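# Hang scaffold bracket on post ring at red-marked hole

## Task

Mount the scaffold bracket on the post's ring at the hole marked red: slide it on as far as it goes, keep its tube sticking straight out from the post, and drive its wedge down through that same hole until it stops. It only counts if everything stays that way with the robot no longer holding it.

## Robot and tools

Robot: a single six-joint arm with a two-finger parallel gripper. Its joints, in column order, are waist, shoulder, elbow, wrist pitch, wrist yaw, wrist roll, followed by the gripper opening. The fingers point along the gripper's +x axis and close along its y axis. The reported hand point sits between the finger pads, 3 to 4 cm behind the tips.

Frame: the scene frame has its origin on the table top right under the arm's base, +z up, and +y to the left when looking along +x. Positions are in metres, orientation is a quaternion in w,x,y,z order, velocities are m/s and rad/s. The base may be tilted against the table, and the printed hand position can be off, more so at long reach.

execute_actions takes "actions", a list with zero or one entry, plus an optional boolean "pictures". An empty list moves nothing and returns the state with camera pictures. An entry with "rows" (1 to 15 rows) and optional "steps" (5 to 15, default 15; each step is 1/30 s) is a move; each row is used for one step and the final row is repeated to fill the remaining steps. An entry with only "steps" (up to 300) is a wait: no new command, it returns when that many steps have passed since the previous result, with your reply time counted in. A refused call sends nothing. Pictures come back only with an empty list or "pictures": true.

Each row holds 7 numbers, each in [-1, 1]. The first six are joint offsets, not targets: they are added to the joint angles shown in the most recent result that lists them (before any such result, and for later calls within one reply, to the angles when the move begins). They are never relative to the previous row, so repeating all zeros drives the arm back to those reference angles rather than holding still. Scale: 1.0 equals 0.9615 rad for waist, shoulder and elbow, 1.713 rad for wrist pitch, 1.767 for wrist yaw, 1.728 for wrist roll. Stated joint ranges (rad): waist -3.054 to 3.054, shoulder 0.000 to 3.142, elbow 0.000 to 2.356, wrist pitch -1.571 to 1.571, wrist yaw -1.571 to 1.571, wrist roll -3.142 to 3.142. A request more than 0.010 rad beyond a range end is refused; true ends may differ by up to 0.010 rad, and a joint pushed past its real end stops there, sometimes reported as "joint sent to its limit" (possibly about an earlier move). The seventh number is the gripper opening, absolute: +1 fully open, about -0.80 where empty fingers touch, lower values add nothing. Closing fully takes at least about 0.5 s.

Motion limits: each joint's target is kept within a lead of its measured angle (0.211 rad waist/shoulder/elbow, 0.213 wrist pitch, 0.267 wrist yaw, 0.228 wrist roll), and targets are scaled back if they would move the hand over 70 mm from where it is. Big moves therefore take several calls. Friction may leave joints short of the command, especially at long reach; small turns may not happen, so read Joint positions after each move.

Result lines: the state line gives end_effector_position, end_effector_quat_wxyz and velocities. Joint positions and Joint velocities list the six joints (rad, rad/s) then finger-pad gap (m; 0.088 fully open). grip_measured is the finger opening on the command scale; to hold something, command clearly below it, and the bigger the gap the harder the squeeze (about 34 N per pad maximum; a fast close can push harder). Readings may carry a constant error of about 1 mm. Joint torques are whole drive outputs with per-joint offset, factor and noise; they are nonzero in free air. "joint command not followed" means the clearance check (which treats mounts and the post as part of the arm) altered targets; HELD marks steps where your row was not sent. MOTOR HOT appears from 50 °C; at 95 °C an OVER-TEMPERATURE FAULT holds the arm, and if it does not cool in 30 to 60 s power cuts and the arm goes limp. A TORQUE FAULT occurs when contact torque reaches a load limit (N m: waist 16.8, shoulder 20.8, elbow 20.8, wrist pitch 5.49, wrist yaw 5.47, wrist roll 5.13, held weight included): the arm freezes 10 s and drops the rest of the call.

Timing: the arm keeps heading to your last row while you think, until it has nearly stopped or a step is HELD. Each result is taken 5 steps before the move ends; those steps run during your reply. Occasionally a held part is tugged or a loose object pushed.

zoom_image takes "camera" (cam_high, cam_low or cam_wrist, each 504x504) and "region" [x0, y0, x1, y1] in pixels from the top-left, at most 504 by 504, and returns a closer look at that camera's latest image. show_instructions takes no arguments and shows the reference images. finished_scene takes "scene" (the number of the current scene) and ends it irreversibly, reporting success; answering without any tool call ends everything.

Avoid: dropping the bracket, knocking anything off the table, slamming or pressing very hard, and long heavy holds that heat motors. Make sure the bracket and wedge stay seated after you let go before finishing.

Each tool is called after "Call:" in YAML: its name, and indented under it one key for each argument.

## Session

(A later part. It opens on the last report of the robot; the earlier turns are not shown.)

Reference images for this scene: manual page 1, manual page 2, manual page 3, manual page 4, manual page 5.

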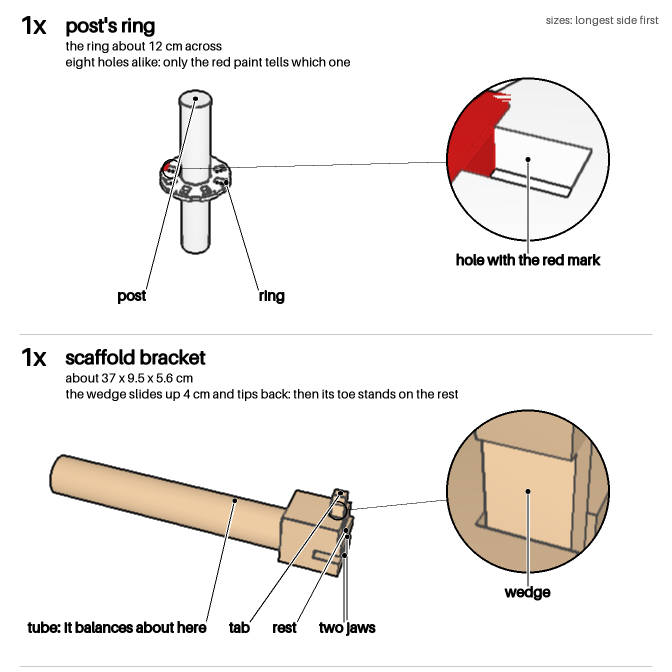

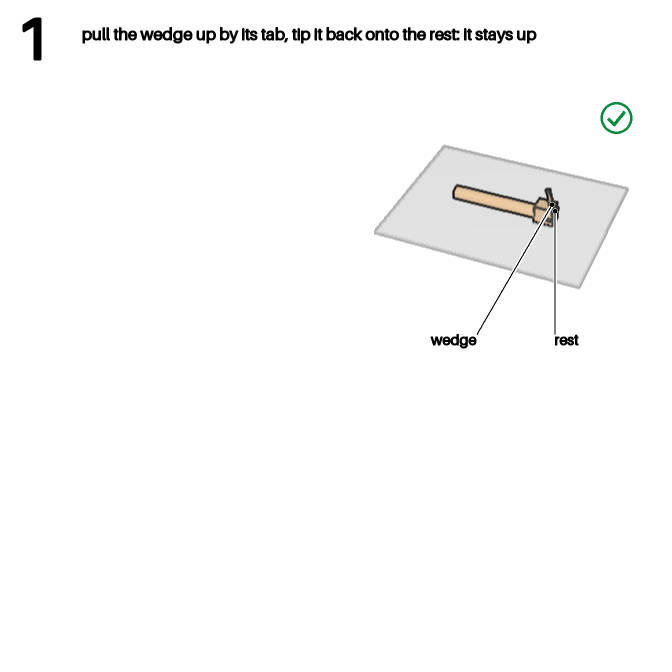

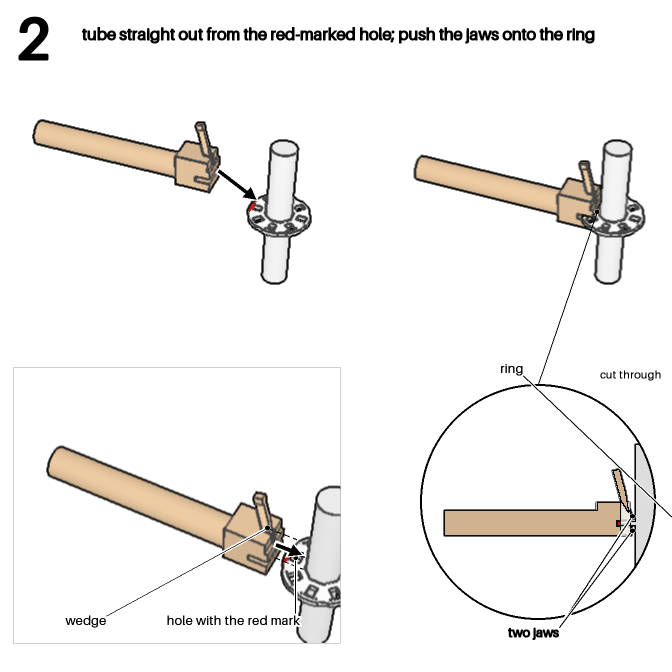

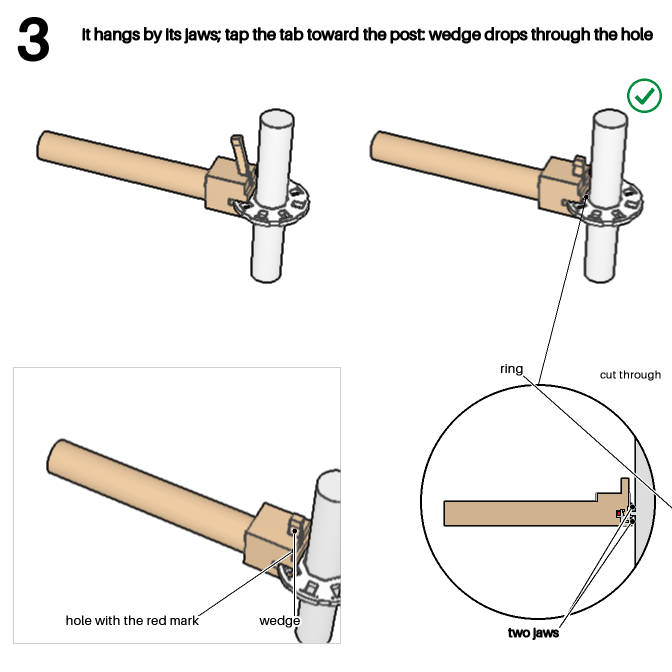

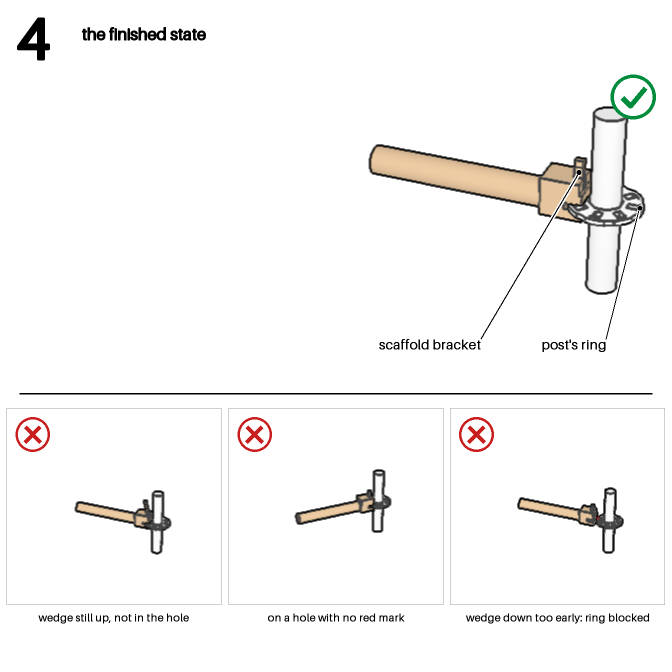

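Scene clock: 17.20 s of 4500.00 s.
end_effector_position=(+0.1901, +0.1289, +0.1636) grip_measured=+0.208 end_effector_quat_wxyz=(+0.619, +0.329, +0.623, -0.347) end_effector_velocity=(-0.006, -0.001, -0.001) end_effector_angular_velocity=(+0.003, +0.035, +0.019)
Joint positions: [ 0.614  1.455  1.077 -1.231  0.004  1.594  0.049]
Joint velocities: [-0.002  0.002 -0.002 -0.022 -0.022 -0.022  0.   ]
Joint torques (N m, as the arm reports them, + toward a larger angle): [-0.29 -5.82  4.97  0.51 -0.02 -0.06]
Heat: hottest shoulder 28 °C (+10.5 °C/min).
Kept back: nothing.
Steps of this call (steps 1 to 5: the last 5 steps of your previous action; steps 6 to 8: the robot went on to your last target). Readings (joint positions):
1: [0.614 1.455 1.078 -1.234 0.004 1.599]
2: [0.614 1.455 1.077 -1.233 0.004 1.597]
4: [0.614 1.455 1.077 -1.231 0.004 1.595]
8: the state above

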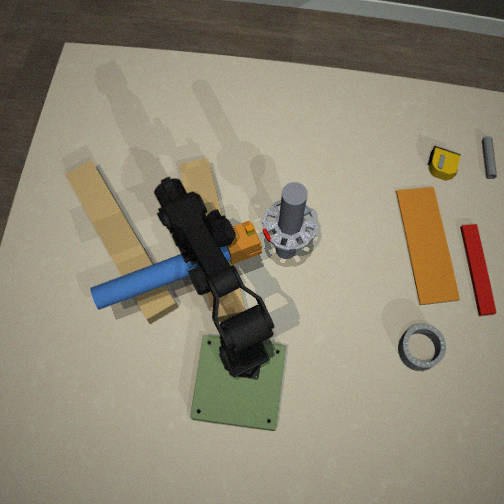

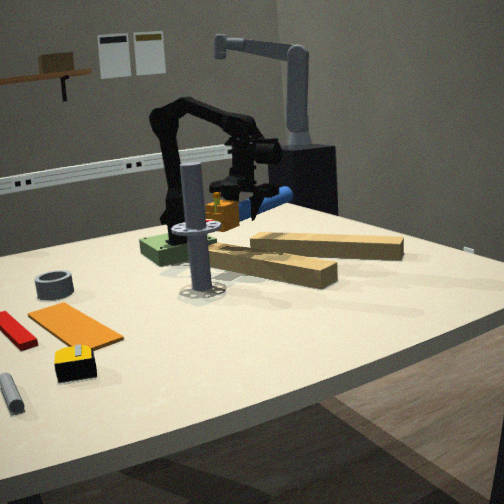

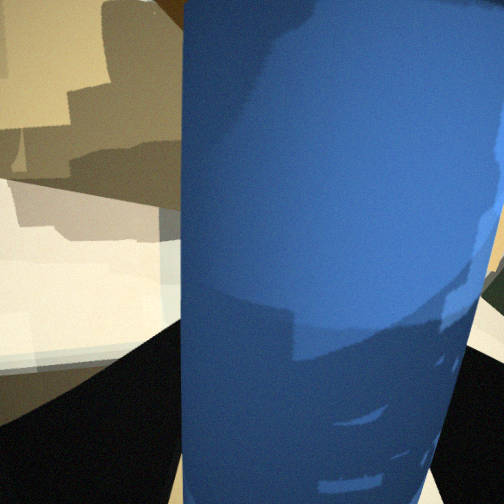

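Call:
execute_actions:
  actions:
    - {"rows": [[-0.02,0,0.01,0,0,-0.011,-0.75],[-0.04,0,0.01,0,0,-0.022,-0.75],[-0.06,0,0.01,0,0,-0.033,-0.75]], "steps": 15}
  pictures: true

Call:
zoom_image:
  camera: "cam_low"
  region: [150, 160, 270, 250]

Scene clock: 17.87 s of 4500.00 s.
end_effector_position=(+0.1968, +0.1183, +0.1627) grip_measured=+0.208 end_effector_quat_wxyz=(+0.617, +0.329, +0.624, -0.349) end_effector_velocity=(-0.002, -0.001, -0.000) end_effector_angular_velocity=(+0.003, +0.011, +0.034)
Joint positions: [ 0.559  1.459  1.077 -1.231  0.003  1.542  0.049]
Joint velocities: [-0.002 -0.002 -0.002 -0.007 -0.007 -0.037  0.   ]
Joint torques (N m, as the arm reports them, + toward a larger angle): [-0.25 -5.71  5.42  0.4   0.01 -0.05]
Heat: hottest shoulder 28 °C (+10.1 °C/min).
Steps of this call (steps 1 to 10: the robot went on to your last target; steps 11 to 20: the first 10 steps of this action). Readings (joint positions):
11: [0.613 1.456 1.077 -1.231 0.003 1.590]
12: [0.607 1.456 1.077 -1.231 0.003 1.581]
14: [0.584 1.458 1.077 -1.231 0.003 1.559]
18: [0.560 1.459 1.077 -1.231 0.003 1.544]
20: the state above

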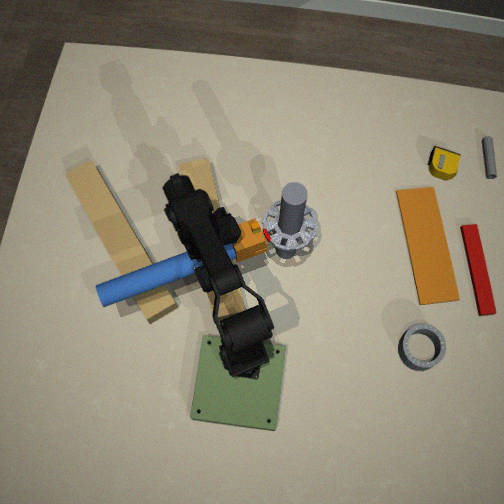

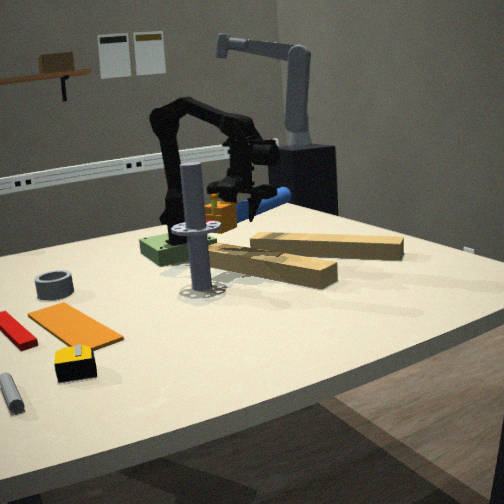

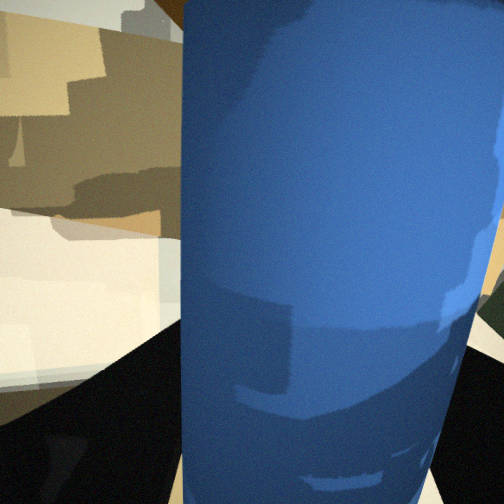

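Region (150, 160, 270, 250) of cam_low's 504x504 image, scaled by 4.200, with more detail than that image has; it fills the top 378 rows of this view, and the rest is white.

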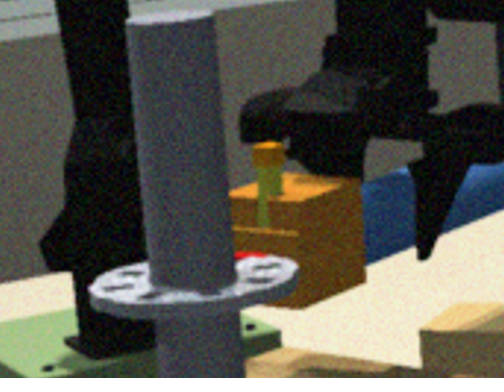

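No contact yet. Continue.

Call:
execute_actions:
  actions:
    - {"rows": [[-0.015,0,0,0,0,-0.008,-0.75],[-0.03,0,0,0,0,-0.016,-0.75],[-0.045,0,0,0,0,-0.025,-0.75],[-0.06,0,0,0,0,-0.033,-0.75]], "steps": 15}
  pictures: true

Call:
zoom_image:
  camera: "cam_low"
  region: [150, 160, 270, 250]

Call:
zoom_image:
  camera: "cam_high"
  region: [140, 160, 340, 300]

Scene clock: 18.43 s of 4500.00 s.
end_effector_position=(+0.1983, +0.1130, +0.1612) grip_measured=+0.205 end_effector_quat_wxyz=(+0.610, +0.328, +0.634, -0.344) end_effector_velocity=(-0.005, -0.006, -0.002) end_effector_angular_velocity=(-0.007, +0.032, +0.019)
Joint positions: [ 0.523  1.462  1.073 -1.233 -0.017  1.495  0.049]
Joint velocities: [-0.017 -0.002 -0.012 -0.022 -0.007 -0.037 -0.   ]
Joint torques (N m, as the arm reports them, + toward a larger angle): [-2.08 -5.55  4.89  0.52  0.88 -0.28]
Heat: hottest shoulder 28 °C (+9.8 °C/min).
Steps of this call (steps 1 to 5: the last 5 steps of your previous action; steps 6 to 7: the robot went on to your last target; steps 8 to 17: the first 10 steps of this action). Readings (joint positions):
8: [0.558 1.459 1.077 -1.231 0.003 1.537]
9: [0.554 1.460 1.077 -1.231 0.003 1.531]
11: [0.536 1.461 1.075 -1.231 0.001 1.513]
15: [0.524 1.462 1.073 -1.232 -0.016 1.498]
17: the state above

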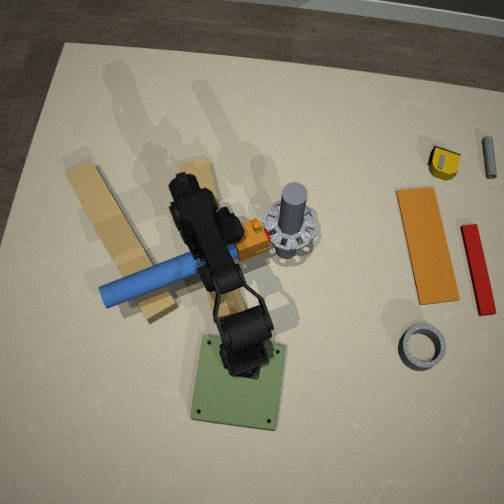

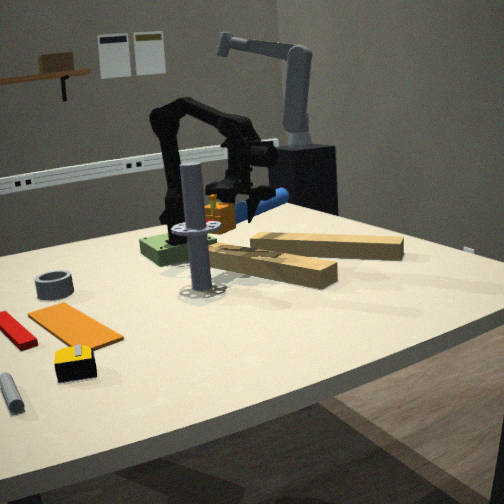

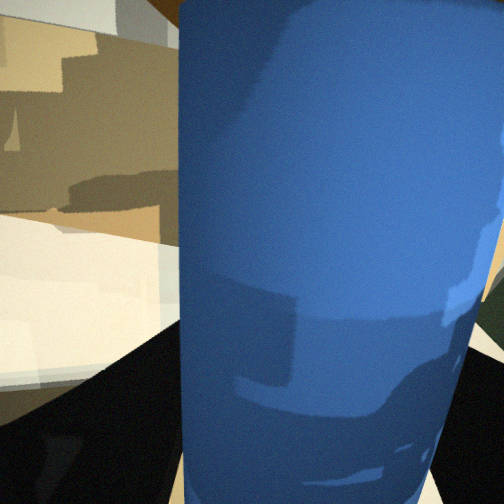

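Region (150, 160, 270, 250) of cam_low's 504x504 image, scaled by 4.200, with more detail than that image has; it fills the top 378 rows of this view, and the rest is white.

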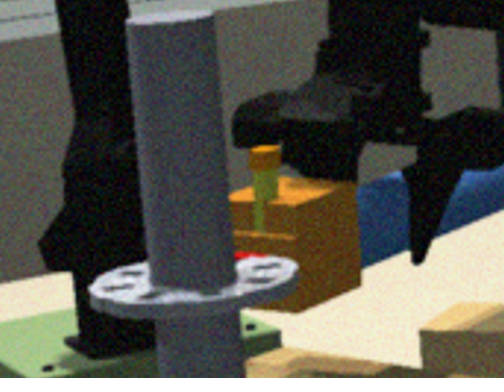

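Region (140, 160, 340, 300) of cam_high's 504x504 image, scaled by 2.520, with more detail than that image has; it fills the top 353 rows of this view, and the rest is white.

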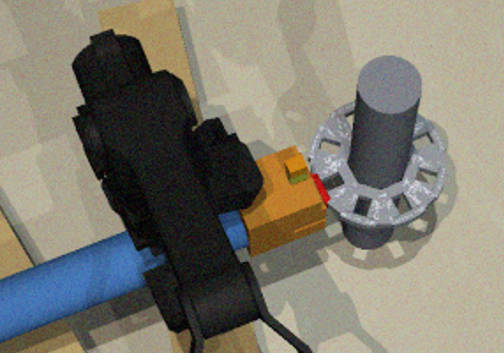

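Call:
execute_actions:
  actions:
    - {"rows": [[-0.008,0,0.015,-0.002,0.01,0,-0.75],[-0.008,0,0.02,-0.005,0.01,0,-0.75],[-0.008,0,0.025,-0.007,0.01,0,-0.75],[-0.008,0,0.03,-0.009,0.01,0,-0.75],[-0.008,0,0.035,-0.011,0.01,0,-0.75],[-0.008,0,0.04,-0.013,0.01,0,-0.75],[-0.008,0,0.045,-0.015,0.01,0,-0.75],[-0.008,0,0.05,-0.017,0.01,0,-0.75],[-0.008,0,0.055,-0.02,0.01,0,-0.75],[-0.008,0,0.06,-0.023,0.01,0,-0.75]], "steps": 15}
  pictures: true

Call:
zoom_image:
  camera: "cam_low"
  region: [150, 160, 270, 250]

Scene clock: 19.30 s of 4500.00 s.
end_effector_position=(+0.1981, +0.1130, +0.1650) grip_measured=+0.204 end_effector_quat_wxyz=(+0.608, +0.324, +0.636, -0.347) end_effector_velocity=(+0.008, +0.000, +0.035) end_effector_angular_velocity=(-0.011, -0.026, -0.009)
Joint positions: [ 0.523  1.469  1.094 -1.258 -0.018  1.494  0.049]
Joint velocities: [-0.002 -0.002  0.139 -0.125  0.022  0.007  0.   ]
Joint torques (N m, as the arm reports them, + toward a larger angle): [-0.84 -6.17  6.78  0.12  0.75 -0.01]
Heat: hottest shoulder 28 °C (+9.3 °C/min).
Steps of this call (steps 1 to 5: the last 5 steps of your previous action; steps 6 to 15: the robot went on to your last target; step 16: nothing new was sent; steps 17 to 26: the first 10 steps of this action). Readings (joint positions):
17: [0.522 1.462 1.072 -1.233 -0.018 1.493]
18: [0.522 1.462 1.072 -1.233 -0.018 1.493]
20: [0.522 1.463 1.074 -1.235 -0.018 1.493]
24: [0.523 1.469 1.085 -1.249 -0.018 1.493]
26: the state above

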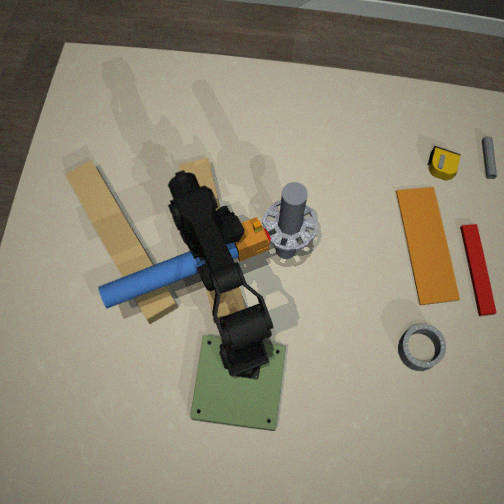

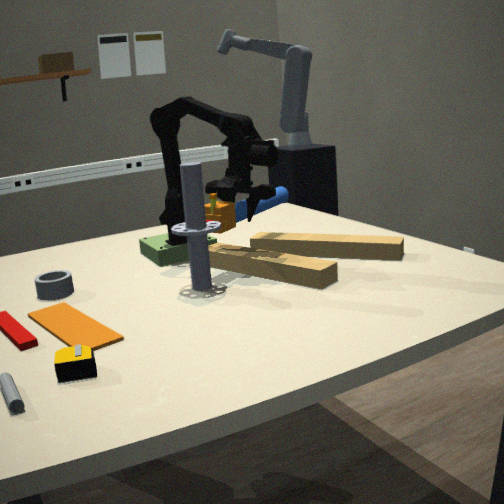

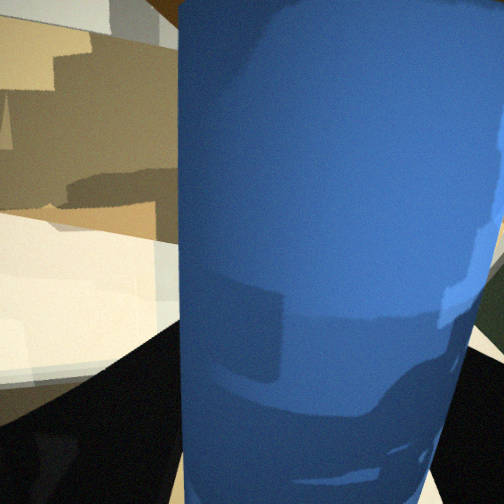

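Region (150, 160, 270, 250) of cam_low's 504x504 image, scaled by 4.200, with more detail than that image has; it fills the top 378 rows of this view, and the rest is white.

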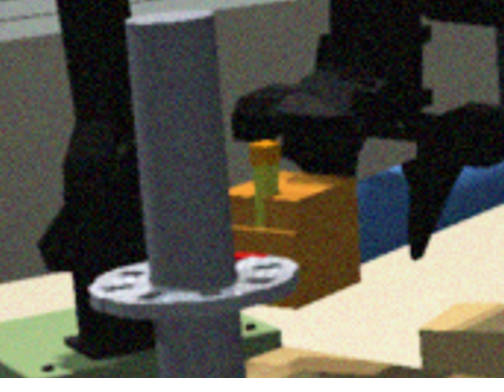

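Call:
execute_actions:
  actions:
    - {"rows": [[-0.008,0,0.015,-0.002,0.01,0,-0.75],[-0.008,0,0.019,-0.004,0.01,0,-0.75],[-0.008,0,0.023,-0.006,0.01,0,-0.75],[-0.008,0,0.027,-0.008,0.01,0,-0.75],[-0.008,0,0.031,-0.010,0.01,0,-0.75],[-0.008,0,0.035,-0.012,0.01,0,-0.75],[-0.008,0,0.039,-0.014,0.01,0,-0.75],[-0.008,0,0.043,-0.016,0.01,0,-0.75],[-0.008,0,0.047,-0.018,0.01,0,-0.75],[-0.008,0,0.051,-0.02,0.01,0,-0.75]], "steps": 15}

Call:
execute_actions:
  actions:
    - {"steps": 6}
  pictures: true

Call:
zoom_image:
  camera: "cam_low"
  region: [150, 160, 270, 250]

Scene clock: 19.90 s of 4500.00 s.
end_effector_position=(+0.2002, +0.1104, +0.1683) grip_measured=+0.203 end_effector_quat_wxyz=(+0.610, +0.321, +0.633, -0.352) end_effector_velocity=(-0.001, -0.001, +0.007) end_effector_angular_velocity=(+0.017, +0.018, +0.004)
Joint positions: [ 0.517  1.474  1.111 -1.276 -0.004  1.493  0.049]
Joint velocities: [-0.017 -0.002  0.027 -0.037 -0.022 -0.022 -0.   ]
Joint torques (N m, as the arm reports them, + toward a larger angle): [-0.16 -5.99  7.07 -0.3   0.16  0.02]
Heat: hottest shoulder 28 °C (+9.0 °C/min).
Steps of this call (steps 1 to 5: the last 5 steps of your previous action; steps 6 to 8: the robot went on to your last target; steps 9 to 18: the first 10 steps of this action). Readings (joint positions):
9: [0.519 1.469 1.107 -1.267 -0.007 1.497]
10: [0.519 1.470 1.107 -1.267 -0.006 1.496]
12: [0.519 1.472 1.107 -1.267 -0.003 1.496]
16: [0.518 1.473 1.108 -1.272 -0.003 1.494]
18: the state above

Scene clock: 20.10 s of 4500.00 s.
end_effector_position=(+0.2000, +0.1102, +0.1692) grip_measured=+0.201 end_effector_quat_wxyz=(+0.609, +0.322, +0.633, -0.353) end_effector_velocity=(+0.001, -0.002, +0.002) end_effector_angular_velocity=(-0.005, -0.005, +0.000)
Joint positions: [ 0.516  1.474  1.115 -1.28  -0.007  1.493  0.049]
Joint velocities: [-0.007 -0.002  0.007 -0.007  0.007 -0.007 -0.   ]
Joint torques (N m, as the arm reports them, + toward a larger angle): [-0.07 -5.97  6.96 -0.41  0.25  0.01]
Heat: hottest shoulder 28 °C (+9.0 °C/min).
Kept back: nothing.
Steps of this call (steps 1 to 5: the last 5 steps of your previous action; step 6: the robot went on to your last target). Readings (joint positions):
1: [0.517 1.474 1.112 -1.277 -0.005 1.493]
2: [0.516 1.474 1.113 -1.278 -0.005 1.493]
4: [0.516 1.474 1.114 -1.279 -0.006 1.493]
6: the state above

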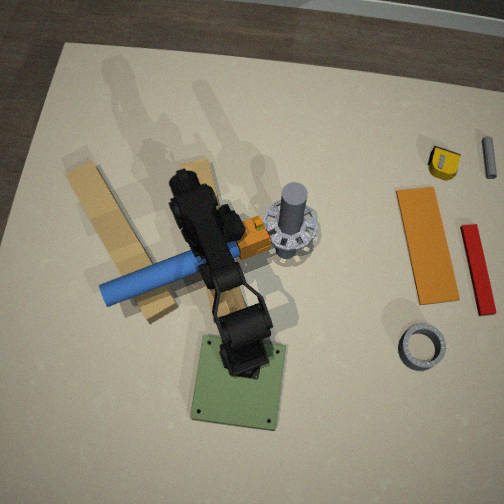

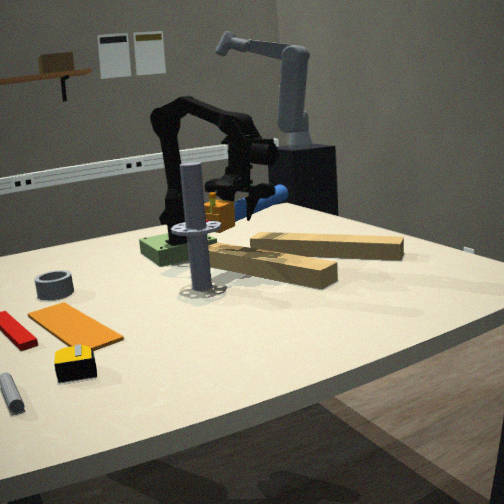

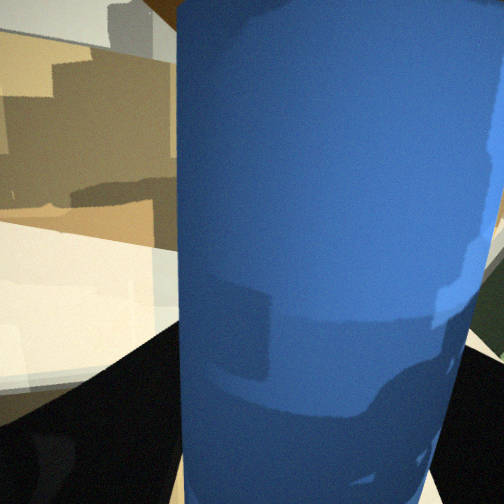

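Region (150, 160, 270, 250) of cam_low's 504x504 image, scaled by 4.200, with more detail than that image has; it fills the top 378 rows of this view, and the rest is white.

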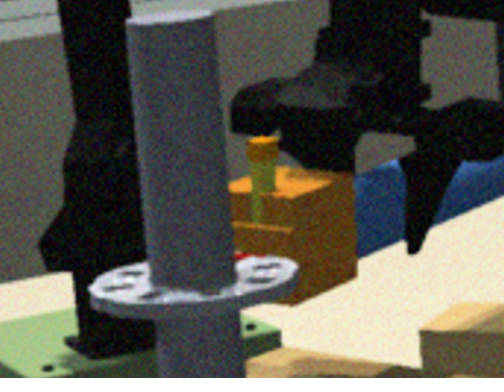

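Call:
execute_actions:
  actions:
    - {"rows": [[-0.012,0,0.012,0,0.005,-0.006,-0.75],[-0.018,0,0.012,0,0.005,-0.01,-0.75],[-0.024,0,0.012,0,0.005,-0.013,-0.75],[-0.03,0,0.012,0,0.005,-0.016,-0.75],[-0.036,0,0.012,0,0.005,-0.02,-0.75],[-0.042,0,0.012,0,0.005,-0.023,-0.75],[-0.048,0,0.012,0,0.005,-0.026,-0.75],[-0.054,0,0.012,0,0.005,-0.03,-0.75],[-0.06,0,0.012,0,0.005,-0.033,-0.75]], "steps": 15}
  pictures: true

Call:
zoom_image:
  camera: "cam_high"
  region: [140, 160, 340, 300]

Scene clock: 20.63 s of 4500.00 s.
end_effector_position=(+0.2008, +0.1067, +0.1688) grip_measured=+0.198 end_effector_quat_wxyz=(+0.602, +0.321, +0.643, -0.347) end_effector_velocity=(-0.010, -0.007, +0.001) end_effector_angular_velocity=(+0.028, +0.069, +0.036)
Joint positions: [ 0.486  1.477  1.115 -1.286 -0.028  1.453  0.049]
Joint velocities: [-0.042 -0.002 -0.002 -0.051 -0.051 -0.081 -0.   ]
Joint torques (N m, as the arm reports them, + toward a larger angle): [-2.54 -5.55  5.48  0.74  1.35 -0.29]
Heat: hottest shoulder 28 °C (+8.7 °C/min).
Steps of this call (steps 1 to 6: the robot went on to your last target; steps 7 to 16: the first 10 steps of this action). Readings (joint positions):
7: [0.515 1.474 1.115 -1.281 -0.007 1.492]
8: [0.514 1.475 1.115 -1.282 -0.009 1.491]
10: [0.510 1.475 1.115 -1.283 -0.013 1.485]
14: [0.492 1.476 1.115 -1.283 -0.023 1.464]
16: the state above

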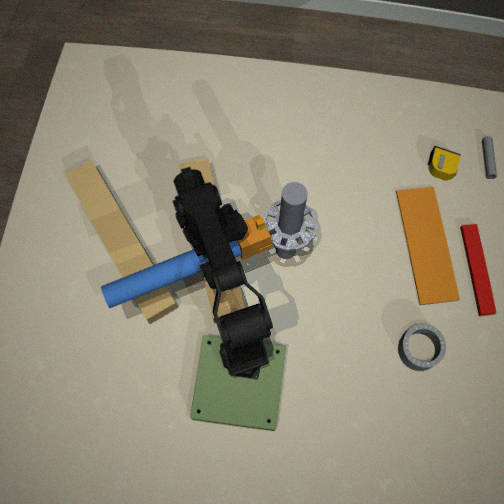

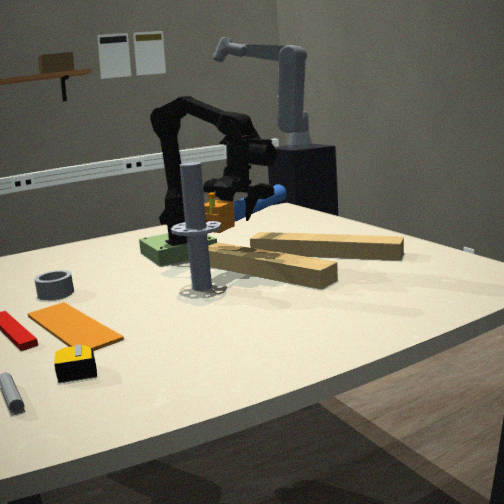

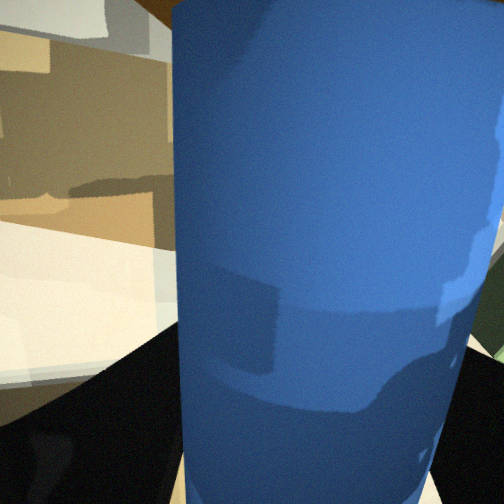

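Region (140, 160, 340, 300) of cam_high's 504x504 image, scaled by 2.520, with more detail than that image has; it fills the top 353 rows of this view, and the rest is white.

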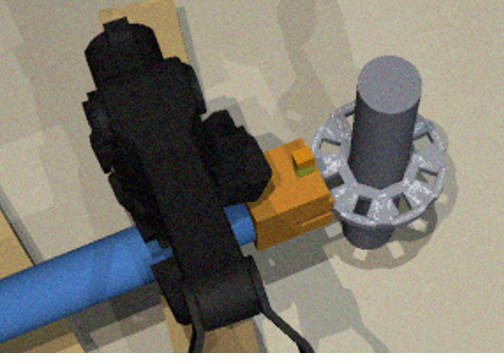

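Call:
execute_actions:
  actions:
    - {"rows": [[-0.01,0,0.012,0,0.02,0,-0.75],[-0.012,0,0.012,0,0.03,0,-0.75],[-0.016,0,0.012,0,0.035,-0.003,-0.75],[-0.02,0,0.012,0,0.04,-0.006,-0.75],[-0.025,0,0.012,0,0.04,-0.009,-0.75],[-0.03,0,0.012,0,0.04,-0.012,-0.75],[-0.035,0,0.012,0,0.04,-0.015,-0.75],[-0.04,0,0.012,0,0.04,-0.018,-0.75]], "steps": 15}

Call:
execute_actions:
  actions:
    - {"steps": 6}
  pictures: true

Call:
zoom_image:
  camera: "cam_high"
  region: [140, 160, 340, 300]

Scene clock: 21.70 s of 4500.00 s.
end_effector_position=(+0.2004, +0.1064, +0.1683) grip_measured=+0.197 end_effector_quat_wxyz=(+0.602, +0.319, +0.645, -0.347) end_effector_velocity=(-0.005, -0.002, +0.000) end_effector_angular_velocity=(+0.011, +0.030, +0.008)
Joint positions: [ 0.485  1.478  1.114 -1.287 -0.028  1.449  0.049]
Joint velocities: [-0.012 -0.002 -0.002 -0.022 -0.022 -0.022  0.   ]
Joint torques (N m, as the arm reports them, + toward a larger angle): [-3.67 -5.46  5.64  0.44  2.98 -0.72]
Heat: hottest shoulder 29 °C (+11.1 °C/min).
Steps of this call (steps 1 to 5: the last 5 steps of your previous action; steps 6 to 15: the robot went on to your last target; steps 16 to 22: nothing new was sent; steps 23 to 32: the first 10 steps of this action). Readings (joint positions):
23: [0.483 1.477 1.115 -1.288 -0.031 1.447]
24: [0.484 1.477 1.115 -1.287 -0.031 1.448]
26: [0.485 1.477 1.114 -1.286 -0.028 1.451]
30: [0.486 1.478 1.114 -1.286 -0.028 1.451]
32: the state above

Scene clock: 21.90 s of 4500.00 s.
end_effector_position=(+0.2004, +0.1061, +0.1684) grip_measured=+0.197 end_effector_quat_wxyz=(+0.602, +0.319, +0.645, -0.346) end_effector_velocity=(-0.006, +0.000, +0.000) end_effector_angular_velocity=(+0.011, +0.030, +0.018)
Joint positions: [ 0.484  1.478  1.114 -1.287 -0.029  1.447  0.049]
Joint velocities: [-0.002 -0.002 -0.002 -0.022 -0.022 -0.022 -0.   ]
Joint torques (N m, as the arm reports them, + toward a larger angle): [-3.65 -5.46  5.61  0.47  3.06 -0.75]
Heat: hottest shoulder 29 °C (+11.0 °C/min).
Kept back: nothing.
Steps of this call (steps 1 to 5: the last 5 steps of your previous action; step 6: the robot went on to your last target). Readings (joint positions):
1: [0.485 1.478 1.114 -1.287 -0.029 1.449]
2: [0.485 1.478 1.114 -1.287 -0.029 1.448]
4: [0.485 1.478 1.114 -1.287 -0.029 1.447]
6: the state above

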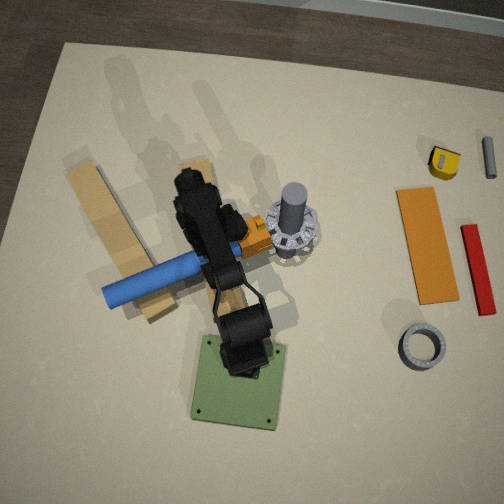

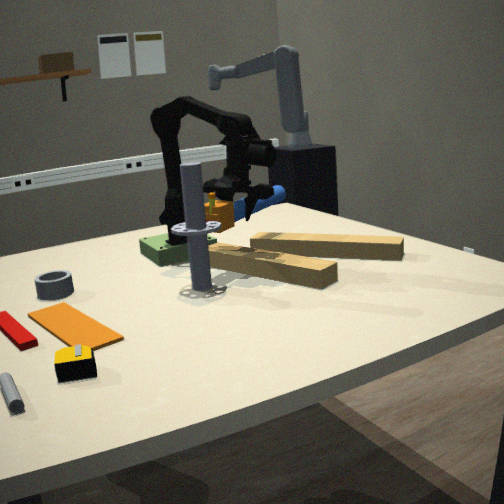

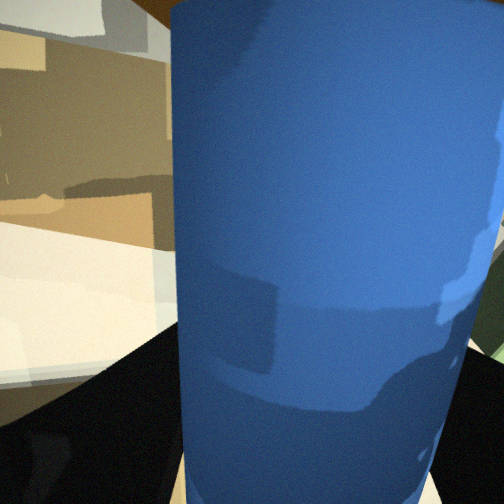

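Region (140, 160, 340, 300) of cam_high's 504x504 image, scaled by 2.520, with more detail than that image has; it fills the top 353 rows of this view, and the rest is white.

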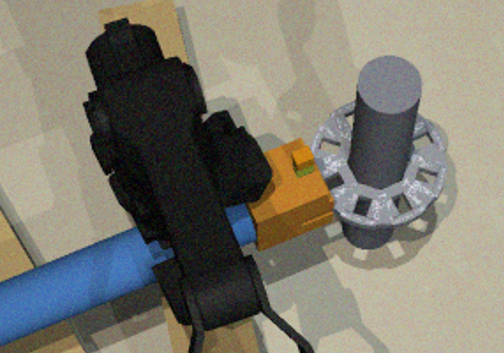

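Call:
execute_actions:
  actions:
    - {"rows": [[0,0,0.012,0,0,0,-0.75],[0,0,0.012,0,0,0,-0.75],[0,0,0.015,0,-0.004,0,-0.75],[0,0,0.018,-0.002,-0.008,0,-0.75],[-0.005,0,0.021,-0.004,-0.012,0,-0.75],[-0.01,0,0.024,-0.006,-0.012,0,-0.75],[-0.015,0,0.024,-0.006,-0.012,-0.003,-0.75],[-0.02,0,0.024,-0.006,-0.012,-0.006,-0.75],[-0.025,0,0.024,-0.006,-0.012,-0.009,-0.75],[-0.03,0,0.024,-0.006,-0.012,-0.012,-0.75]], "steps": 15}

Call:
execute_actions:
  actions:
    - {"steps": 6}

Scene clock: 22.83 s of 4500.00 s.
end_effector_position=(+0.2003, +0.1061, +0.1694) grip_measured=+0.196 end_effector_quat_wxyz=(+0.595, +0.323, +0.650, -0.344) end_effector_velocity=(-0.002, -0.007, +0.006) end_effector_angular_velocity=(+0.095, +0.076, +0.007)
Joint positions: [ 0.473  1.479  1.119 -1.294 -0.046  1.438  0.049]
Joint velocities: [-0.095  0.002  0.022 -0.051 -0.11  -0.11  -0.   ]
Joint torques (N m, as the arm reports them, + toward a larger angle): [-1.03 -5.43  6.    0.15  0.03 -0.12]
Heat: hottest shoulder 29 °C (+10.5 °C/min).
Steps of this call (steps 1 to 15: the robot went on to your last target; steps 16 to 18: nothing new was sent; steps 19 to 28: the first 10 steps of this action). Readings (joint positions):
19: [0.484 1.478 1.113 -1.288 -0.029 1.445]
20: [0.484 1.478 1.113 -1.288 -0.029 1.445]
22: [0.484 1.478 1.113 -1.288 -0.029 1.445]
26: [0.479 1.479 1.117 -1.291 -0.038 1.444]
28: the state above

Scene clock: 23.03 s of 4500.00 s.
end_effector_position=(+0.2001, +0.1057, +0.1696) grip_measured=+0.195 end_effector_quat_wxyz=(+0.593, +0.323, +0.653, -0.343) end_effector_velocity=(-0.002, -0.000, -0.001) end_effector_angular_velocity=(+0.002, +0.014, +0.004)
Joint positions: [ 0.467  1.479  1.119 -1.296 -0.053  1.43   0.049]
Joint velocities: [-0.002  0.002 -0.002 -0.007 -0.007 -0.007 -0.   ]
Joint torques (N m, as the arm reports them, + toward a larger angle): [-1.12 -5.47  6.05  0.25  0.1  -0.08]
Heat: hottest shoulder 28 °C (+7.8 °C/min).
Kept back: nothing.
Steps of this call (steps 1 to 5: the last 5 steps of your previous action; step 6: the robot went on to your last target). Readings (joint positions):
1: [0.470 1.479 1.119 -1.294 -0.050 1.435]
2: [0.469 1.479 1.119 -1.295 -0.051 1.433]
4: [0.467 1.479 1.119 -1.295 -0.053 1.431]
6: the state above

Call:
execute_actions:
  actions:
    - {"rows": [[-0.012,0,0.012,0,0.005,-0.003,-0.75],[-0.017,0,0.012,0,0.005,-0.006,-0.75],[-0.022,0,0.012,0,0.008,-0.009,-0.75],[-0.027,0,0.012,0,0.008,-0.012,-0.75],[-0.032,0,0.012,0,0.01,-0.015,-0.75],[-0.037,0,0.012,0,0.01,-0.018,-0.75],[-0.042,0,0.012,0,0.01,-0.021,-0.75]], "steps": 15}

Call:
execute_actions:
  actions:
    - {"steps": 6}
  pictures: true

Call:
zoom_image:
  camera: "cam_high"
  region: [140, 160, 340, 300]

Call:
zoom_image:
  camera: "cam_low"
  region: [150, 160, 300, 250]

Scene clock: 23.70 s of 4500.00 s.
end_effector_position=(+0.1988, +0.1042, +0.1698) grip_measured=+0.194 end_effector_quat_wxyz=(+0.589, +0.320, +0.661, -0.338) end_effector_velocity=(-0.003, -0.002, -0.001) end_effector_angular_velocity=(+0.019, +0.020, +0.018)
Joint positions: [ 0.455  1.479  1.119 -1.305 -0.066  1.404  0.048]
Joint velocities: [-0.017 -0.002 -0.007 -0.007 -0.022 -0.037 -0.   ]
Joint torques (N m, as the arm reports them, + toward a larger angle): [-2.7  -5.37  5.51  0.96  1.23 -0.23]
Heat: hottest shoulder 28 °C (+7.6 °C/min).
Steps of this call (steps 1 to 10: the robot went on to your last target; steps 11 to 20: the first 10 steps of this action). Readings (joint positions):
11: [0.466 1.479 1.119 -1.296 -0.054 1.429]
12: [0.466 1.479 1.119 -1.296 -0.054 1.428]
14: [0.464 1.479 1.119 -1.298 -0.057 1.423]
18: [0.456 1.479 1.119 -1.304 -0.064 1.407]
20: the state above

Scene clock: 23.90 s of 4500.00 s.
end_effector_position=(+0.1987, +0.1040, +0.1699) grip_measured=+0.194 end_effector_quat_wxyz=(+0.589, +0.320, +0.661, -0.337) end_effector_velocity=(-0.005, -0.002, +0.000) end_effector_angular_velocity=(-0.000, +0.022, +0.019)
Joint positions: [ 0.454  1.479  1.119 -1.305 -0.067  1.402  0.048]
Joint velocities: [-0.002 -0.002 -0.002 -0.022 -0.007 -0.022 -0.   ]
Joint torques (N m, as the arm reports them, + toward a larger angle): [-2.75 -5.36  5.47  1.    1.29 -0.25]
Heat: hottest shoulder 28 °C (+7.5 °C/min).
Kept back: nothing.
Steps of this call (steps 1 to 5: the last 5 steps of your previous action; step 6: the robot went on to your last target). Readings (joint positions):
1: [0.454 1.479 1.119 -1.305 -0.066 1.403]
2: [0.454 1.479 1.119 -1.305 -0.066 1.403]
4: [0.454 1.479 1.119 -1.305 -0.067 1.402]
6: the state above

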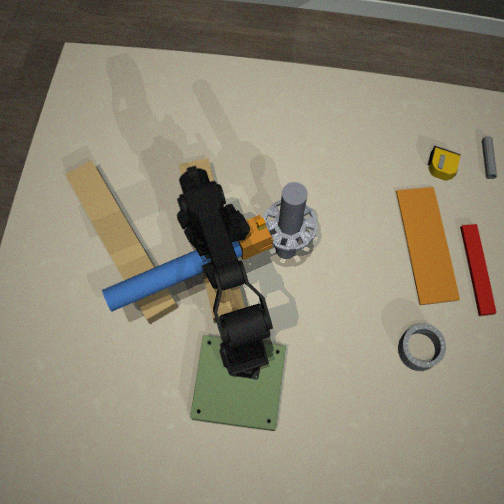

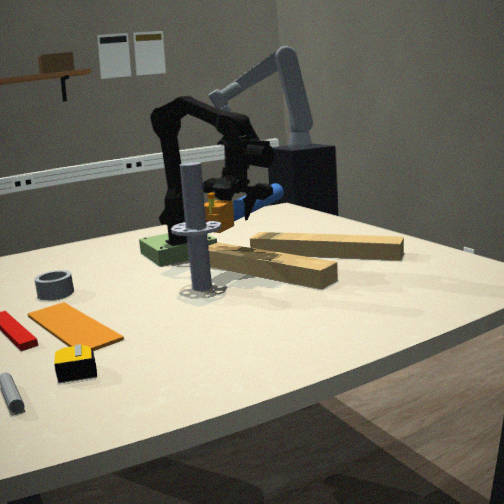

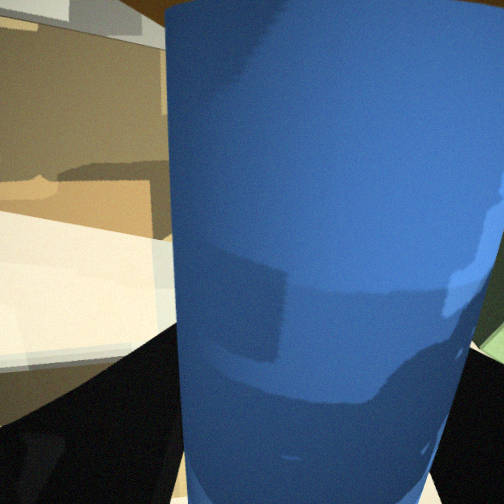

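Region (140, 160, 340, 300) of cam_high's 504x504 image, scaled by 2.520, with more detail than that image has; it fills the top 353 rows of this view, and the rest is white.

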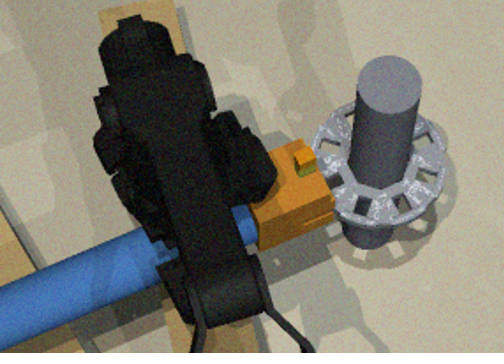

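Region (150, 160, 300, 250) of cam_low's 504x504 image, scaled by 3.360, with more detail than that image has; it fills the top 302 rows of this view, and the rest is white.

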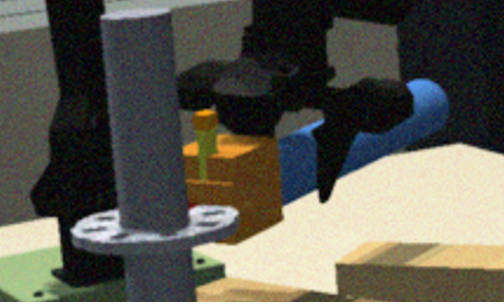

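Call:
execute_actions:
  actions:
    - {"rows": [[0,0,0.012,0,0,0,-0.75],[0,-0.01,0.005,0.005,0,0,-0.75],[0,-0.022,-0.005,0.01,0,0,-0.75],[0,-0.034,-0.015,0.016,0,0,-0.75],[0,-0.046,-0.025,0.022,0,0,-0.75],[0,-0.058,-0.035,0.028,0,0,-0.75],[0,-0.07,-0.045,0.034,0,0,-0.75],[-0.005,-0.083,-0.055,0.04,0,0,-0.75],[-0.01,-0.083,-0.055,0.04,0,0,-0.75]], "steps": 15}

Call:
execute_actions:
  actions:
    - {"steps": 6}

Scene clock: 25.10 s of 4500.00 s.
end_effector_position=(+0.1986, +0.1036, +0.1686) grip_measured=+0.191 end_effector_quat_wxyz=(+0.603, +0.336, +0.649, -0.320) end_effector_velocity=(-0.016, -0.008, +0.005) end_effector_angular_velocity=(+0.064, -0.083, +0.019)
Joint positions: [ 0.453  1.427  1.072 -1.25  -0.066  1.402  0.048]
Joint velocities: [-0.017 -0.159 -0.11   0.051 -0.022 -0.037 -0.005]
Joint torques (N m, as the arm reports them, + toward a larger angle): [-0.76 -6.82  4.8   0.7  -0.1  -0.03]
Heat: hottest shoulder 29 °C (+9.6 °C/min).
Steps of this call (steps 1 to 15: the robot went on to your last target; steps 16 to 26: nothing new was sent; steps 27 to 36: the first 10 steps of this action). Readings (joint positions):
27: [0.454 1.480 1.119 -1.306 -0.067 1.402]
28: [0.454 1.480 1.119 -1.305 -0.067 1.402]
30: [0.455 1.476 1.113 -1.299 -0.066 1.404]
34: [0.454 1.443 1.084 -1.260 -0.065 1.404]
36: the state above

Scene clock: 25.30 s of 4500.00 s.
end_effector_position=(+0.1980, +0.1033, +0.1687) grip_measured=+0.188 end_effector_quat_wxyz=(+0.604, +0.339, +0.647, -0.319) end_effector_velocity=(-0.002, -0.000, -0.000) end_effector_angular_velocity=(+0.010, -0.004, +0.005)
Joint positions: [ 0.453  1.419  1.066 -1.245 -0.066  1.403  0.048]
Joint velocities: [-0.002 -0.012 -0.012  0.007 -0.007 -0.007 -0.   ]
Joint torques (N m, as the arm reports them, + toward a larger angle): [-0.9  -7.22  4.6   0.94 -0.08 -0.06]
Heat: hottest shoulder 29 °C (+9.5 °C/min).
Kept back: nothing.
Steps of this call (steps 1 to 5: the last 5 steps of your previous action; step 6: the robot went on to your last target). Readings (joint positions):
1: [0.453 1.424 1.070 -1.249 -0.066 1.401]
2: [0.453 1.422 1.068 -1.248 -0.066 1.401]
4: [0.453 1.420 1.066 -1.246 -0.066 1.402]
6: the state above

Call:
execute_actions:
  actions:
    - {"rows": [[-0.012,-0.005,0.012,0.005,0.005,-0.003,-0.75],[-0.017,-0.005,0.012,0.005,0.005,-0.006,-0.75],[-0.022,-0.005,0.012,0.005,0.008,-0.009,-0.75],[-0.027,-0.005,0.012,0.005,0.008,-0.012,-0.75],[-0.032,-0.005,0.012,0.005,0.01,-0.015,-0.75],[-0.037,-0.005,0.012,0.005,0.01,-0.018,-0.75],[-0.042,-0.005,0.012,0.005,0.01,-0.021,-0.75]], "steps": 15}

Call:
execute_actions:
  actions:
    - {"steps": 6}

Scene clock: 25.80 s of 4500.00 s.
end_effector_position=(+0.1979, +0.1019, +0.1687) grip_measured=+0.186 end_effector_quat_wxyz=(+0.602, +0.338, +0.651, -0.315) end_effector_velocity=(-0.005, -0.002, +0.001) end_effector_angular_velocity=(+0.015, +0.022, +0.039)
Joint positions: [ 0.442  1.418  1.065 -1.248 -0.074  1.386  0.048]
Joint velocities: [-0.012 -0.007 -0.002 -0.022 -0.022 -0.051 -0.   ]
Joint torques (N m, as the arm reports them, + toward a larger angle): [-2.96 -5.48  5.66  1.25  1.03 -0.49]
Heat: hottest shoulder 29 °C (+9.3 °C/min).
Steps of this call (steps 1 to 5: the robot went on to your last target; steps 6 to 15: the first 10 steps of this action). Readings (joint positions):
6: [0.453 1.418 1.065 -1.244 -0.066 1.403]
7: [0.453 1.418 1.065 -1.244 -0.066 1.403]
9: [0.452 1.418 1.065 -1.245 -0.067 1.402]
13: [0.443 1.418 1.065 -1.248 -0.074 1.386]
15: the state above

Scene clock: 26.00 s of 4500.00 s.
end_effector_position=(+0.1978, +0.1018, +0.1687) grip_measured=+0.186 end_effector_quat_wxyz=(+0.602, +0.338, +0.652, -0.315) end_effector_velocity=(-0.001, +0.001, -0.001) end_effector_angular_velocity=(+0.021, +0.006, -0.000)
Joint positions: [ 0.441  1.418  1.065 -1.249 -0.076  1.383  0.048]
Joint velocities: [-0.007 -0.002 -0.007  0.007 -0.022 -0.007 -0.   ]
Joint torques (N m, as the arm reports them, + toward a larger angle): [-2.83 -5.48  5.62  1.32  1.13 -0.52]
Heat: hottest shoulder 29 °C (+9.2 °C/min).
Kept back: nothing.
Steps of this call (steps 1 to 5: the last 5 steps of your previous action; step 6: the robot went on to your last target). Readings (joint positions):
1: [0.442 1.418 1.065 -1.248 -0.075 1.385]
2: [0.442 1.418 1.065 -1.248 -0.075 1.384]
4: [0.441 1.418 1.065 -1.249 -0.076 1.383]
6: the state above


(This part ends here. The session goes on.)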